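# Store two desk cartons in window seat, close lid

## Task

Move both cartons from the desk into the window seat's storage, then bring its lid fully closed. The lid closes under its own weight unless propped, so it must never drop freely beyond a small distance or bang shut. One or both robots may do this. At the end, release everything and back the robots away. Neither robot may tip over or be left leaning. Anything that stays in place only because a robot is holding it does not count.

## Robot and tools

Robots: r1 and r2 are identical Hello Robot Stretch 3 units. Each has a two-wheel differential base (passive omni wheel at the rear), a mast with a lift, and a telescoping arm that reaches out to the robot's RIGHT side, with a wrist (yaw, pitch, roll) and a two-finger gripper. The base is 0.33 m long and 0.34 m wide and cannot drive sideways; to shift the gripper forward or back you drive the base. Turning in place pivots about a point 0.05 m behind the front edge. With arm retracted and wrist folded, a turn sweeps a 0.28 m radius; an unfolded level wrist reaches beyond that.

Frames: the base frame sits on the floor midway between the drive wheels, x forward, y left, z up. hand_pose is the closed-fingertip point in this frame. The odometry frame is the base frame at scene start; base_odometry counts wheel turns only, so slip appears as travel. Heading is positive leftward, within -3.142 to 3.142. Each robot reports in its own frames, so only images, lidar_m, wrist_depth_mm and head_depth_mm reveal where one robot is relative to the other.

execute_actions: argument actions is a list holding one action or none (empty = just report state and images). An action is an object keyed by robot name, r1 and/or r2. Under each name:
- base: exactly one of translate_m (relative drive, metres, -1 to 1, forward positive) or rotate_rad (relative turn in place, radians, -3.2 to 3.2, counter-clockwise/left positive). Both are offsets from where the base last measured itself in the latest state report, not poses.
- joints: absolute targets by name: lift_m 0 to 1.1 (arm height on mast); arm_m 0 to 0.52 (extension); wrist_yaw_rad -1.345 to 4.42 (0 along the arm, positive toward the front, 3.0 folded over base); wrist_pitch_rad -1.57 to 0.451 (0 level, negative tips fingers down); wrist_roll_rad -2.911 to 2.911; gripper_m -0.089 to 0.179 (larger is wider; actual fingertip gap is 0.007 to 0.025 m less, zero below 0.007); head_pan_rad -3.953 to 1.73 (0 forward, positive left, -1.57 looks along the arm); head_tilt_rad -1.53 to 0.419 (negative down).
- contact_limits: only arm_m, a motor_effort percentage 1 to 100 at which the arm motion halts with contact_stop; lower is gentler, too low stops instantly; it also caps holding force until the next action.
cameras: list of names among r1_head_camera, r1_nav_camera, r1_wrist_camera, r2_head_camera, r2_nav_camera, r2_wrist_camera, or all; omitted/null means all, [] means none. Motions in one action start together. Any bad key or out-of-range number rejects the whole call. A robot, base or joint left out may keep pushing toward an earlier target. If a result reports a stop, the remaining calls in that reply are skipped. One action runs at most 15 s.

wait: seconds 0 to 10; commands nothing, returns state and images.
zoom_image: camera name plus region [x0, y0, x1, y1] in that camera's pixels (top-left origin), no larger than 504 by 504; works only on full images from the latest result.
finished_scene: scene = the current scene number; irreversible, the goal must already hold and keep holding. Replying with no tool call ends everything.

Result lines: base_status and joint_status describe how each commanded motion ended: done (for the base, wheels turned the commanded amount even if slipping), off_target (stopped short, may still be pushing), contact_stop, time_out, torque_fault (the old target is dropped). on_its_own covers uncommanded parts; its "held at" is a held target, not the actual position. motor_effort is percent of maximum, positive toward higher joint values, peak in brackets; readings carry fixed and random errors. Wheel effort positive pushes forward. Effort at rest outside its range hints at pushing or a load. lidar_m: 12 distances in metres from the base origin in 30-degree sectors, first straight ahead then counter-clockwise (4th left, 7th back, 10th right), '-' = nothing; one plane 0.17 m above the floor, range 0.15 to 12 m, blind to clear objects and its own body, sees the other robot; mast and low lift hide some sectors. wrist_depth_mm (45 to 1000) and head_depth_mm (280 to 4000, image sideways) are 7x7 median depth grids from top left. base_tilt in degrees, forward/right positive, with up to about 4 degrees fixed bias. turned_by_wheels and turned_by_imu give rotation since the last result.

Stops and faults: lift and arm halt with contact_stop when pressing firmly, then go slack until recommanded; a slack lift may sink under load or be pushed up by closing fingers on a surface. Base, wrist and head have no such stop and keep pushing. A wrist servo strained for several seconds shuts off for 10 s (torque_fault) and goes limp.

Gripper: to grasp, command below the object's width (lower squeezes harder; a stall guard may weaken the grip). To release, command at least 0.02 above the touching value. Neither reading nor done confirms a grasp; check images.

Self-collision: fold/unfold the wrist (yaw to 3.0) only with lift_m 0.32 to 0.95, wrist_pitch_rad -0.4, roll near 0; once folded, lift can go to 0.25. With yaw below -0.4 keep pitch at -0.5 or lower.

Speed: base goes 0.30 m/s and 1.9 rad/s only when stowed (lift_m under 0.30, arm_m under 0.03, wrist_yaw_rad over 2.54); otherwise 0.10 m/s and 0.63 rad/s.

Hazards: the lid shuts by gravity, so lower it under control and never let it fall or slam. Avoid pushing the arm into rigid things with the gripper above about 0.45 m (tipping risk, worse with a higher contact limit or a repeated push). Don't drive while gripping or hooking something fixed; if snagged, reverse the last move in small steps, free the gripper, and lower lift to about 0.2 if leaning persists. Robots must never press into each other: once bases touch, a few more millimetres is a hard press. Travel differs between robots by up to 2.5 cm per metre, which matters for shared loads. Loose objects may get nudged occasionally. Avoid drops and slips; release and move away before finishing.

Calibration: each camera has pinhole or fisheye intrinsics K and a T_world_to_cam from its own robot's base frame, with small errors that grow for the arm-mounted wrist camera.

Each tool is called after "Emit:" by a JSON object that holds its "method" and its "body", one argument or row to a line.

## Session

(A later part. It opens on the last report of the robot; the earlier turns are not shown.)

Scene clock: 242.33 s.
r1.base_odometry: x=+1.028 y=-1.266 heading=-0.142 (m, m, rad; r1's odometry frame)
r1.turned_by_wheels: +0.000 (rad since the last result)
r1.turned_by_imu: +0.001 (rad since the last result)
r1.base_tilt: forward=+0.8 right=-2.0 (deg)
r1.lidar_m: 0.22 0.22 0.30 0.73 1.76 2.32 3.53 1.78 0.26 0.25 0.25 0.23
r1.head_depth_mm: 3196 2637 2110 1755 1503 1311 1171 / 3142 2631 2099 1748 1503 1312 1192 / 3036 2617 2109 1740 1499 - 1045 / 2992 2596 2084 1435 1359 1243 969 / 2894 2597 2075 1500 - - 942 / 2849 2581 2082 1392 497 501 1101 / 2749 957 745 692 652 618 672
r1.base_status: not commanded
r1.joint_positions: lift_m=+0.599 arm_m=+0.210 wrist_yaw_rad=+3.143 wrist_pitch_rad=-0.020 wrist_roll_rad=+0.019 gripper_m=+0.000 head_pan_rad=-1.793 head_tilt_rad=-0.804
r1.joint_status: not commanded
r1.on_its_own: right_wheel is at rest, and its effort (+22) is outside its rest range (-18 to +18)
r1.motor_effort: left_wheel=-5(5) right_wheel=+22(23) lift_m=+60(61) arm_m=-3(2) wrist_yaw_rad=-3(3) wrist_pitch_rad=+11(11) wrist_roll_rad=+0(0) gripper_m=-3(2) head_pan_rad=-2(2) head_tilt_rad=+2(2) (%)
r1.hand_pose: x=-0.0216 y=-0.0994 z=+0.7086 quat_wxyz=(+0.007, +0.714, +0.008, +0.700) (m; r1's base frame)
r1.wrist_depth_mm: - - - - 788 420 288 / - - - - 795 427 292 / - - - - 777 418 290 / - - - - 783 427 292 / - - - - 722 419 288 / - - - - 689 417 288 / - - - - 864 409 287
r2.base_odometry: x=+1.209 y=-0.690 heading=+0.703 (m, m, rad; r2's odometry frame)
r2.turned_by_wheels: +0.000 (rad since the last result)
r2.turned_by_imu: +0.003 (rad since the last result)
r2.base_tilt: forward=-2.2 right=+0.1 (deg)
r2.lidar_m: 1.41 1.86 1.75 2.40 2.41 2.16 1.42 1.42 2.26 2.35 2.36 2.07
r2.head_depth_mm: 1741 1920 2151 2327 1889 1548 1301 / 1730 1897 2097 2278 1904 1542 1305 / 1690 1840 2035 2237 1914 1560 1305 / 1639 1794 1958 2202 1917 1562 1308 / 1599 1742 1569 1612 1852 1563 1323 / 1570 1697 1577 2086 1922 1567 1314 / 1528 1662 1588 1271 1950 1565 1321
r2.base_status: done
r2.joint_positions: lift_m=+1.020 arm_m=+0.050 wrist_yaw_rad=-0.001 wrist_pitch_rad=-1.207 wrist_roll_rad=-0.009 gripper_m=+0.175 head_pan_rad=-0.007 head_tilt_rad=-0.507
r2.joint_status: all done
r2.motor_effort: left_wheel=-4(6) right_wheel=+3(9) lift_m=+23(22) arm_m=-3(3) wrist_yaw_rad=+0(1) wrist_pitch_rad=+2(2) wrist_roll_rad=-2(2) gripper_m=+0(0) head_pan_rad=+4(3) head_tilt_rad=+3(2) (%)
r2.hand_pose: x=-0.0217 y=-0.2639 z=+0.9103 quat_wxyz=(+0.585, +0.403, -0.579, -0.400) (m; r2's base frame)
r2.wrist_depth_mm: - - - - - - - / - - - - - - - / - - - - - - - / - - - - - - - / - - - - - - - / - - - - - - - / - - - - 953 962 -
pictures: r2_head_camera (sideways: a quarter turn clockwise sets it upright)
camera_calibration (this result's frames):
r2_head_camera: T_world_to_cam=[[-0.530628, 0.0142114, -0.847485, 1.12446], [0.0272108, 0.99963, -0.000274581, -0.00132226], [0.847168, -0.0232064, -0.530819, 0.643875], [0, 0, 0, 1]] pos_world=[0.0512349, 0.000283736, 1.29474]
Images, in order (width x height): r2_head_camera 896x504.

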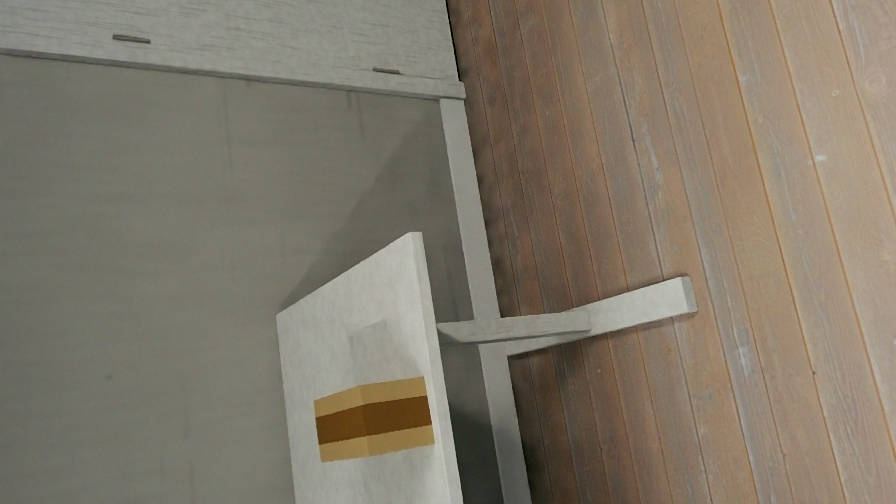

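Emit:
{"method": "execute_actions", "body": {
  "actions": [
    {"r2":{"base":{"rotate_rad":0.22}}}
  ],
  "cameras": []
}}

Emit:
{"method": "execute_actions", "body": {
  "actions": [
    {"r2":{"base":{"translate_m":0.55}}}
  ],
  "cameras": []
}}

Emit:
{"method": "execute_actions", "body": {
  "actions": [
    {"r2":{"base":{"rotate_rad":1.55},"joints":{"head_pan_rad":-1.57,"head_tilt_rad":-0.7}}}
  ],
  "cameras": ["r2_head_camera","r1_head_camera"]
}}

Scene clock: 267.10 s.
r1.base_odometry: x=+1.028 y=-1.266 heading=-0.142 (m, m, rad; r1's odometry frame)
r1.turned_by_wheels: +0.000 (rad since the last result)
r1.turned_by_imu: +0.000 (rad since the last result)
r1.base_tilt: forward=+0.9 right=-2.2 (deg)
r1.lidar_m: 0.22 0.22 0.30 0.73 1.76 2.34 3.52 1.78 0.26 0.25 0.25 0.23
r1.head_depth_mm: 3167 2618 2105 1759 1496 1312 1169 / 3182 2623 2109 1749 1505 1311 1193 / 3061 2607 2100 1751 1501 - 1042 / 2985 2603 2083 1430 1364 1244 968 / 2927 2608 2098 1499 - - 943 / 2820 2579 2082 1388 498 501 1104 / 2727 956 747 693 654 617 670
r1.base_status: not commanded
r1.joint_positions: lift_m=+0.599 arm_m=+0.210 wrist_yaw_rad=+3.143 wrist_pitch_rad=-0.020 wrist_roll_rad=+0.019 gripper_m=+0.000 head_pan_rad=-1.793 head_tilt_rad=-0.804
r1.joint_status: not commanded
r1.on_its_own: right_wheel is at rest, and its effort (+23) is outside its rest range (-18 to +18)
r1.motor_effort: left_wheel=-5(5) right_wheel=+23(23) lift_m=+60(59) arm_m=-3(3) wrist_yaw_rad=-2(3) wrist_pitch_rad=+11(11) wrist_roll_rad=+0(0) gripper_m=-1(2) head_pan_rad=-2(3) head_tilt_rad=+3(2) (%)
r1.hand_pose: x=-0.0216 y=-0.0994 z=+0.7086 quat_wxyz=(+0.007, +0.714, +0.008, +0.700) (m; r1's base frame)
r1.wrist_depth_mm: - - - - 779 428 292 / - - - - 787 422 292 / - - - - 776 428 292 / - - - - 782 422 292 / - - - - 750 425 291 / - - - - 701 420 292 / - - - - 870 417 288
r2.base_odometry: x=+1.209 y=-0.690 heading=+0.923 (m, m, rad; r2's odometry frame)
r2.turned_by_wheels: +0.220 (rad since the last result)
r2.turned_by_imu: +0.222 (rad since the last result)
r2.base_tilt: forward=-2.2 right=+0.1 (deg)
r2.lidar_m: 1.41 1.76 2.49 2.40 2.50 1.47 1.42 1.46 2.45 2.36 2.44 1.92
r2.head_depth_mm: 1604 1753 1935 2150 1903 1550 1302 / 1606 1756 1891 2155 1904 1546 1308 / 1594 1745 1545 1640 1808 1555 1312 / 1594 1745 1468 2119 1918 1547 1305 / 1593 1728 1577 2113 1923 1558 1312 / 1584 1739 1584 2132 1932 1565 1322 / 1580 1722 1587 2093 1940 1558 1318
r2.base_status: done
r2.joint_positions: lift_m=+1.020 arm_m=+0.050 wrist_yaw_rad=-0.001 wrist_pitch_rad=-1.207 wrist_roll_rad=-0.009 gripper_m=+0.175 head_pan_rad=-0.007 head_tilt_rad=-0.507
r2.joint_status: not commanded
r2.motor_effort: left_wheel=-2(10) right_wheel=+3(8) lift_m=+23(23) arm_m=-3(3) wrist_yaw_rad=+1(1) wrist_pitch_rad=+2(3) wrist_roll_rad=-2(2) gripper_m=+0(1) head_pan_rad=+3(4) head_tilt_rad=+3(2) (%)
r2.hand_pose: x=-0.0217 y=-0.2639 z=+0.9103 quat_wxyz=(+0.585, +0.403, -0.579, -0.400) (m; r2's base frame)
r2.wrist_depth_mm: - - - - - - - / - - - - - - - / - - - - - - - / - - - - - - - / - - - - - - - / - - - - - - - / - - - - - 996 -
pictures: none
No camera images: the call's "cameras" was empty. Leave "cameras" out to get every camera's image.

Scene clock: 273.53 s.
r1.base_odometry: x=+1.028 y=-1.266 heading=-0.142 (m, m, rad; r1's odometry frame)
r1.turned_by_wheels: +0.000 (rad since the last result)
r1.turned_by_imu: +0.001 (rad since the last result)
r1.base_tilt: forward=+0.8 right=-2.1 (deg)
r1.lidar_m: 0.22 0.22 0.30 0.73 1.76 2.33 3.50 2.28 0.26 0.25 0.25 0.23
r1.head_depth_mm: 3213 2617 2109 1750 1501 1313 1171 / 3156 2617 2111 1753 1504 1315 1195 / 3041 2591 2095 1744 1490 - 1042 / 2994 2600 2111 1432 1361 1245 969 / 2911 2603 2087 1499 - - 942 / 2823 2581 2073 1388 498 501 1105 / 2736 959 746 691 654 618 671
r1.base_status: not commanded
r1.joint_positions: lift_m=+0.599 arm_m=+0.210 wrist_yaw_rad=+3.143 wrist_pitch_rad=-0.020 wrist_roll_rad=+0.019 gripper_m=+0.000 head_pan_rad=-1.793 head_tilt_rad=-0.804
r1.joint_status: not commanded
r1.on_its_own: right_wheel is at rest, and its effort (+23) is outside its rest range (-18 to +18)
r1.motor_effort: left_wheel=-5(5) right_wheel=+23(23) lift_m=+60(60) arm_m=-3(3) wrist_yaw_rad=-3(3) wrist_pitch_rad=+11(11) wrist_roll_rad=+0(0) gripper_m=-2(2) head_pan_rad=-2(3) head_tilt_rad=+2(3) (%)
r1.hand_pose: x=-0.0216 y=-0.0994 z=+0.7086 quat_wxyz=(+0.007, +0.714, +0.008, +0.700) (m; r1's base frame)
r1.wrist_depth_mm: - - - - 777 430 290 / - - - - 782 430 290 / - - - - 780 419 292 / - - - - 775 426 289 / - - - - 727 421 293 / - - - - 693 416 291 / - - - - 873 419 287
r2.base_odometry: x=+1.541 y=-0.251 heading=+0.923 (m, m, rad; r2's odometry frame)
r2.turned_by_wheels: +0.000 (rad since the last result)
r2.turned_by_imu: +0.001 (rad since the last result)
r2.base_tilt: forward=-2.2 right=+0.1 (deg)
r2.lidar_m: 0.86 1.35 1.36 2.40 2.49 2.54 1.96 2.29 2.45 2.35 1.82 1.36
r2.head_depth_mm: 1116 1224 1350 1479 839 1427 1302 / 1110 1217 1346 1092 843 745 1306 / 1112 1214 1313 1095 843 746 1281 / 1104 1214 1330 1099 679 708 1309 / 1102 1203 1325 1101 796 751 1313 / 1098 1204 1316 1112 852 753 1311 / 1098 1199 1315 1111 853 734 1317
r2.base_status: done
r2.joint_positions: lift_m=+1.020 arm_m=+0.050 wrist_yaw_rad=-0.001 wrist_pitch_rad=-1.207 wrist_roll_rad=-0.009 gripper_m=+0.175 head_pan_rad=-0.007 head_tilt_rad=-0.507
r2.joint_status: not commanded
r2.motor_effort: left_wheel=-2(5) right_wheel=+4(7) lift_m=+23(23) arm_m=-3(3) wrist_yaw_rad=+0(0) wrist_pitch_rad=+2(3) wrist_roll_rad=-2(2) gripper_m=+0(1) head_pan_rad=+5(4) head_tilt_rad=+2(2) (%)
r2.hand_pose: x=-0.0217 y=-0.2639 z=+0.9103 quat_wxyz=(+0.585, +0.403, -0.579, -0.400) (m; r2's base frame)
r2.wrist_depth_mm: - - - - - - - / - - - - - - - / - - - - - - - / - - - - - - - / - - - - - - - / - - - - - - - / - - - - 996 975 -
pictures: none
No camera images: the call's "cameras" was empty. Leave "cameras" out to get every camera's image.

Scene clock: 276.93 s.
r1.base_odometry: x=+1.028 y=-1.266 heading=-0.142 (m, m, rad; r1's odometry frame)
r1.turned_by_wheels: +0.000 (rad since the last result)
r1.turned_by_imu: +0.000 (rad since the last result)
r1.base_tilt: forward=+1.0 right=-2.2 (deg)
r1.lidar_m: 0.22 0.22 0.30 0.73 1.76 2.33 3.51 2.16 0.26 0.25 0.26 0.23
r1.head_depth_mm: 3227 2631 2120 1756 1493 1315 1170 / 3148 2631 2092 1747 1497 1310 1199 / 3035 2623 2098 1742 1497 - 1045 / 2982 2609 2093 1434 1365 1240 971 / 2946 2592 2078 1500 - - 941 / 2828 2569 2071 1391 498 501 1100 / 2715 957 746 691 653 617 671
r1.base_status: not commanded
r1.joint_positions: lift_m=+0.599 arm_m=+0.210 wrist_yaw_rad=+3.143 wrist_pitch_rad=-0.020 wrist_roll_rad=+0.019 gripper_m=+0.000 head_pan_rad=-1.793 head_tilt_rad=-0.804
r1.joint_status: not commanded
r1.on_its_own: right_wheel is at rest, and its effort (+23) is outside its rest range (-18 to +18)
r1.motor_effort: left_wheel=-5(5) right_wheel=+23(23) lift_m=+60(60) arm_m=-3(3) wrist_yaw_rad=-2(3) wrist_pitch_rad=+11(11) wrist_roll_rad=+0(0) gripper_m=-2(3) head_pan_rad=-3(3) head_tilt_rad=+2(3) (%)
r1.hand_pose: x=-0.0216 y=-0.0994 z=+0.7086 quat_wxyz=(+0.007, +0.714, +0.008, +0.700) (m; r1's base frame)
r1.wrist_depth_mm: - - - - 800 421 292 / - - - - 771 416 293 / - - - - 777 426 292 / - - - - 787 419 290 / - - - - 735 423 291 / - - - - 698 420 288 / - - - - 853 417 290
r2.base_odometry: x=+1.541 y=-0.251 heading=+2.473 (m, m, rad; r2's odometry frame)
r2.turned_by_wheels: +1.550 (rad since the last result)
r2.turned_by_imu: +1.570 (rad since the last result)
r2.base_tilt: forward=-2.2 right=+0.1 (deg)
r2.lidar_m: 2.40 2.48 2.56 1.96 2.30 2.45 2.36 1.87 1.36 0.87 1.34 1.36
r2.head_depth_mm: 1118 - - - - 1334 1197 / 1153 - - - - 1338 1199 / 1152 - - - - 1291 1195 / 1146 1253 1059 697 742 1377 1192 / 1142 1263 1062 800 760 1346 1197 / 1134 1255 1067 850 1501 1341 1200 / 1127 1250 1067 852 1502 1377 1206
r2.base_status: done
r2.joint_positions: lift_m=+1.020 arm_m=+0.050 wrist_yaw_rad=-0.001 wrist_pitch_rad=-1.207 wrist_roll_rad=-0.009 gripper_m=+0.175 head_pan_rad=-1.563 head_tilt_rad=-0.691
r2.joint_status: all done
r2.motor_effort: left_wheel=-3(8) right_wheel=+4(7) lift_m=+23(24) arm_m=-3(3) wrist_yaw_rad=+0(0) wrist_pitch_rad=+3(3) wrist_roll_rad=-2(2) gripper_m=+0(1) head_pan_rad=-3(46) head_tilt_rad=-3(13) (%)
r2.hand_pose: x=-0.0217 y=-0.2639 z=+0.9103 quat_wxyz=(+0.585, +0.403, -0.579, -0.400) (m; r2's base frame)
r2.wrist_depth_mm: 426 416 409 404 401 398 - / - - - - - - - / - - - - - - - / - - - - - - - / - - - - - - - / - - - - - - - / - - - - 997 979 -
pictures: r1_head_camera (sideways: a quarter turn clockwise sets it upright), r2_head_camera (sideways: a quarter turn clockwise sets it upright)
camera_calibration (this result's frames):
r1_head_camera: T_world_to_cam=[[0.201438, 0.720251, -0.663823, 0.880929], [0.960321, -0.27868, -0.0109586, 0.0117335], [-0.192887, -0.635276, -0.74781, 0.929474], [0, 0, 0, 1]] pos_world=[-0.00943699, -0.0407485, 1.27998]
r2_head_camera: T_world_to_cam=[[0.00518967, 0.676968, -0.735994, 0.97585], [0.999921, -0.0119644, -0.00395424, -0.00246581], [-0.0114827, -0.735915, -0.676977, 0.83925], [0, 0, 0, 1]] pos_world=[0.00703809, -0.0430324, 1.28636]
Images, in order (width x height): r1_head_camera 896x504, r2_head_camera 896x504.

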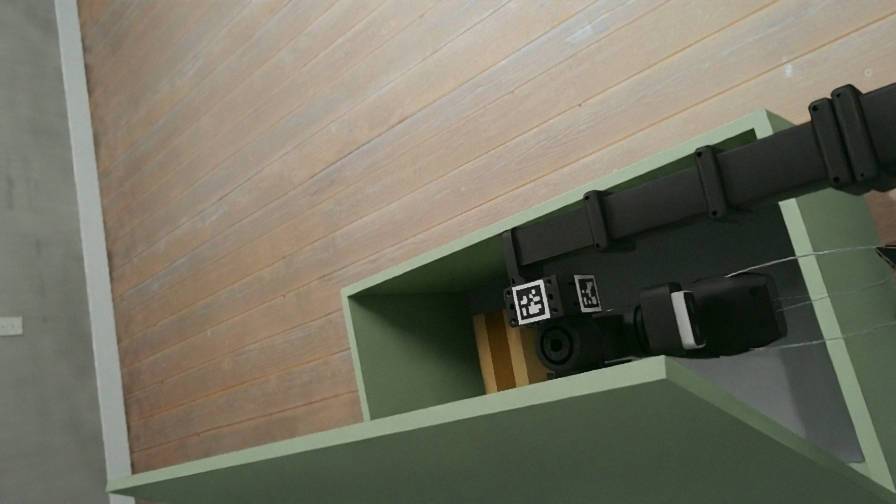

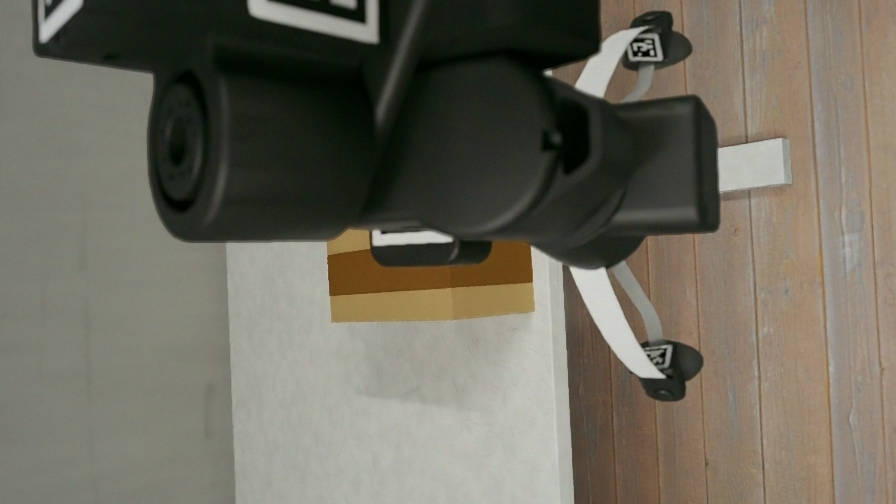

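Emit:
{"method": "execute_actions", "body": {
  "actions": [
    {"r2":{"base":{"translate_m":0.045},"joints":{"arm_m":0.40}}}
  ],
  "cameras": ["r2_head_camera","r2_wrist_camera"]
}}

Scene clock: 283.97 s.
r1.base_odometry: x=+1.028 y=-1.266 heading=-0.142 (m, m, rad; r1's odometry frame)
r1.turned_by_wheels: +0.000 (rad since the last result)
r1.turned_by_imu: +0.001 (rad since the last result)
r1.base_tilt: forward=+0.8 right=-2.2 (deg)
r1.lidar_m: 0.22 0.22 0.30 0.73 1.76 2.33 3.53 2.17 0.26 0.25 0.25 0.23
r1.head_depth_mm: 3195 2638 2086 1760 1502 1312 1171 / 3107 2606 2102 1749 1501 1314 1195 / 3031 2629 2089 1747 1494 - 1042 / 2987 2610 2089 1426 1364 1245 970 / 2901 2597 2082 1490 - - 940 / 2843 2598 2083 1394 498 501 1103 / 2732 957 747 691 654 617 672
r1.base_status: not commanded
r1.joint_positions: lift_m=+0.599 arm_m=+0.210 wrist_yaw_rad=+3.143 wrist_pitch_rad=-0.020 wrist_roll_rad=+0.019 gripper_m=+0.000 head_pan_rad=-1.793 head_tilt_rad=-0.804
r1.joint_status: not commanded
r1.on_its_own: right_wheel is at rest, and its effort (+23) is outside its rest range (-18 to +18)
r1.motor_effort: left_wheel=-5(5) right_wheel=+23(22) lift_m=+60(60) arm_m=-3(3) wrist_yaw_rad=-2(2) wrist_pitch_rad=+11(11) wrist_roll_rad=+0(0) gripper_m=-2(3) head_pan_rad=-1(2) head_tilt_rad=+2(2) (%)
r1.hand_pose: x=-0.0216 y=-0.0994 z=+0.7086 quat_wxyz=(+0.007, +0.714, +0.008, +0.700) (m; r1's base frame)
r1.wrist_depth_mm: - - - - 773 428 291 / - - - - 790 424 293 / - - - - 773 424 292 / - - - - 778 424 289 / - - - - 750 423 291 / - - - - 672 423 290 / - - - - 896 417 288
r2.base_odometry: x=+1.506 y=-0.223 heading=+2.473 (m, m, rad; r2's odometry frame)
r2.turned_by_wheels: +0.000 (rad since the last result)
r2.turned_by_imu: -0.001 (rad since the last result)
r2.base_tilt: forward=-2.1 right=+0.1 (deg)
r2.lidar_m: 2.36 2.43 2.57 1.97 2.31 2.51 2.39 1.87 1.36 0.87 1.35 1.32
r2.head_depth_mm: 1194 1305 1407 841 1522 1360 1195 / 1154 1277 1053 844 1531 1362 1191 / - 1268 1055 707 1374 1353 1197 / 1132 - 1061 707 1487 1372 1201 / 1138 1259 1062 847 1496 1373 1203 / 1133 1250 1064 850 1502 1375 1199 / 1127 1244 1066 851 1498 1380 1204
r2.base_status: done
r2.joint_positions: lift_m=+1.020 arm_m=+0.400 wrist_yaw_rad=-0.001 wrist_pitch_rad=-1.207 wrist_roll_rad=-0.009 gripper_m=+0.175 head_pan_rad=-1.563 head_tilt_rad=-0.691
r2.joint_status: all done
r2.motor_effort: left_wheel=-3(7) right_wheel=+4(8) lift_m=+24(24) arm_m=+4(6) wrist_yaw_rad=+0(0) wrist_pitch_rad=+3(2) wrist_roll_rad=-2(2) gripper_m=+2(0) head_pan_rad=-3(3) head_tilt_rad=-3(3) (%)
r2.hand_pose: x=-0.0217 y=-0.6132 z=+0.9103 quat_wxyz=(+0.585, +0.403, -0.579, -0.400) (m; r2's base frame)
r2.wrist_depth_mm: 424 416 412 408 401 395 904 / 408 401 395 392 384 383 386 / 389 388 381 253 367 371 369 / 380 374 367 245 246 360 355 / 365 365 359 237 238 349 342 / 356 348 346 229 229 337 331 / - 341 334 221 222 325 -
pictures: r2_head_camera (sideways: a quarter turn clockwise sets it upright), r2_wrist_camera
camera_calibration (this result's frames):
r2_head_camera: T_world_to_cam=[[0.00531047, 0.677085, -0.735886, 0.975708], [0.999918, -0.0121436, -0.00395739, -0.0024617], [-0.0116158, -0.735805, -0.677094, 0.839403], [0, 0, 0, 1]] pos_world=[0.00703034, -0.0430301, 1.28636]
r2_wrist_camera: T_world_to_cam=[[-0.997324, -0.0558592, -0.0471579, -0.00623132], [-0.0452867, 0.978486, -0.20128, 0.81996], [0.0573867, -0.198606, -0.978398, 0.935901], [0, 0, 0, 1]] pos_world=[-0.0227896, -0.616792, 1.08043]
Images, in order (width x height): r2_head_camera 896x504, r2_wrist_camera 644x364.

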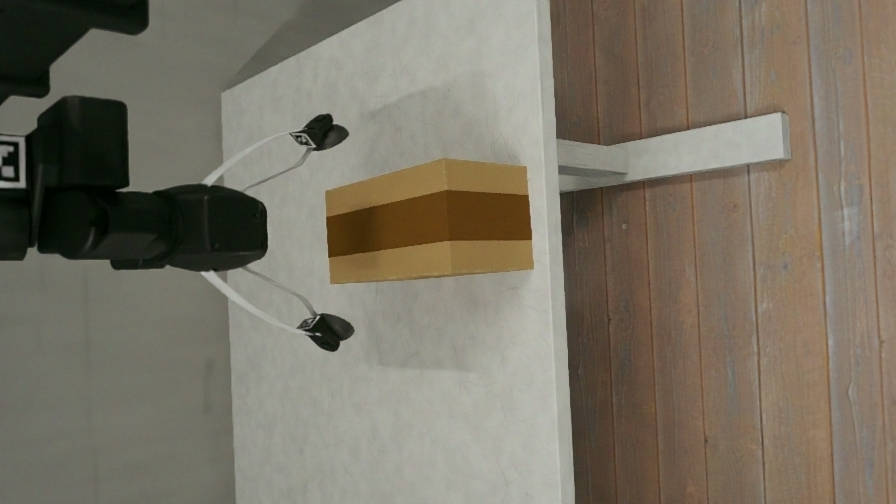

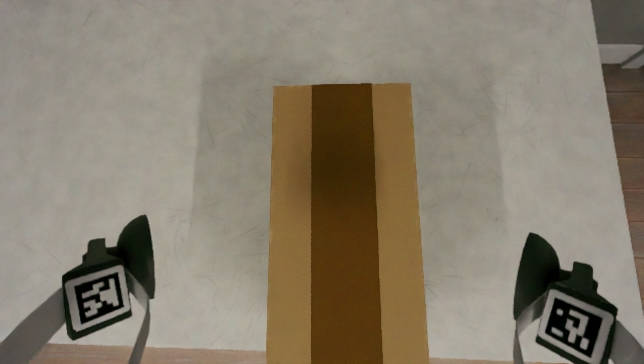

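Fine.

Emit:
{"method": "execute_actions", "body": {
  "actions": [
    {"r2":{"base":{"translate_m":-0.006},"joints":{"lift_m":0.91,"arm_m":0.41}}}
  ],
  "cameras": ["r2_wrist_camera"]
}}

Emit:
{"method": "execute_actions", "body": {
  "actions": [
    {"r2":{"joints":{"gripper_m":0.06}}}
  ],
  "cameras": []
}}

Emit:
{"method": "execute_actions", "body": {
  "actions": [
    {"r2":{"joints":{"lift_m":0.97}}}
  ],
  "cameras": ["r2_wrist_camera"]
}}

Emit:
{"method": "execute_actions", "body": {
  "actions": [
    {"r2":{"base":{"rotate_rad":1.53},"joints":{"arm_m":0.05,"head_pan_rad":0,"head_tilt_rad":-0.5}}}
  ],
  "cameras": ["r2_wrist_camera","r2_head_camera"]
}}

Scene clock: 291.57 s.
r1.base_odometry: x=+1.028 y=-1.266 heading=-0.142 (m, m, rad; r1's odometry frame)
r1.turned_by_wheels: +0.000 (rad since the last result)
r1.turned_by_imu: +0.001 (rad since the last result)
r1.base_tilt: forward=+0.9 right=-2.2 (deg)
r1.lidar_m: 0.22 0.22 0.30 0.73 1.76 2.34 3.51 2.17 0.26 0.25 0.25 0.23
r1.head_depth_mm: 3175 2643 2111 1754 1503 1315 1171 / 3109 2628 2090 1750 1498 1312 1201 / 3053 2613 2074 1755 1494 - 1047 / 3043 2608 2080 1428 1366 1244 967 / 2892 2596 2083 1489 - - 942 / 2858 2579 2072 1378 498 501 1103 / 2734 956 747 693 653 617 672
r1.base_status: not commanded
r1.joint_positions: lift_m=+0.599 arm_m=+0.210 wrist_yaw_rad=+3.143 wrist_pitch_rad=-0.020 wrist_roll_rad=+0.019 gripper_m=+0.000 head_pan_rad=-1.793 head_tilt_rad=-0.804
r1.joint_status: not commanded
r1.on_its_own: right_wheel is at rest, and its effort (+23) is outside its rest range (-18 to +18)
r1.motor_effort: left_wheel=-5(5) right_wheel=+23(23) lift_m=+61(61) arm_m=-3(3) wrist_yaw_rad=-2(2) wrist_pitch_rad=+11(11) wrist_roll_rad=-1(0) gripper_m=-3(2) head_pan_rad=-3(1) head_tilt_rad=+3(1) (%)
r1.hand_pose: x=-0.0216 y=-0.0994 z=+0.7086 quat_wxyz=(+0.007, +0.714, +0.008, +0.700) (m; r1's base frame)
r1.wrist_depth_mm: - - - - 784 431 290 / - - - - 784 426 292 / - - - - 793 424 290 / - - - - 759 422 288 / - - - - 721 421 289 / - - - - 676 421 289 / - - - - 844 419 291
r2.base_odometry: x=+1.510 y=-0.227 heading=+2.473 (m, m, rad; r2's odometry frame)
r2.turned_by_wheels: +0.000 (rad since the last result)
r2.turned_by_imu: -0.001 (rad since the last result)
r2.base_tilt: forward=-2.2 right=+0.0 (deg)
r2.lidar_m: 2.36 2.44 2.57 1.96 2.31 2.50 2.39 1.87 1.36 0.87 1.34 1.33
r2.head_depth_mm: 1159 1267 - 815 1520 1363 1193 / 1152 - 1034 841 1526 1365 1194 / 1136 - 1038 714 1366 1366 1191 / 1145 1263 1080 707 1501 1369 1197 / 1138 1259 1060 822 1494 1376 1206 / 1134 1252 1062 851 1497 1378 1203 / 1122 1251 1068 852 1502 1382 1203
r2.base_status: done
r2.joint_positions: lift_m=+0.910 arm_m=+0.410 wrist_yaw_rad=-0.001 wrist_pitch_rad=-1.207 wrist_roll_rad=-0.009 gripper_m=+0.175 head_pan_rad=-1.563 head_tilt_rad=-0.691
r2.joint_status: all done
r2.motor_effort: left_wheel=-2(9) right_wheel=+4(6) lift_m=+14(21) arm_m=+4(5) wrist_yaw_rad=+0(1) wrist_pitch_rad=+2(2) wrist_roll_rad=-2(2) gripper_m=+1(1) head_pan_rad=-3(3) head_tilt_rad=-2(3) (%)
r2.hand_pose: x=-0.0217 y=-0.6232 z=+0.8010 quat_wxyz=(+0.585, +0.403, -0.579, -0.400) (m; r2's base frame)
r2.wrist_depth_mm: 293 290 150 148 146 275 274 / 282 279 145 143 141 266 264 / 272 269 140 137 136 257 254 / 261 260 135 132 131 248 247 / 252 252 130 128 127 239 239 / 247 239 126 124 123 177 231 / 236 235 122 120 119 223 -
pictures: r2_wrist_camera
camera_calibration (this result's frames):
r2_wrist_camera: T_world_to_cam=[[-0.997324, -0.0558594, -0.0471579, -0.0119459], [-0.0452869, 0.978486, -0.20128, 0.807738], [0.0573867, -0.198606, -0.978398, 0.826945], [0, 0, 0, 1]] pos_world=[-0.0227896, -0.626792, 0.971099]
Images, in order (width x height): r2_wrist_camera 644x364.

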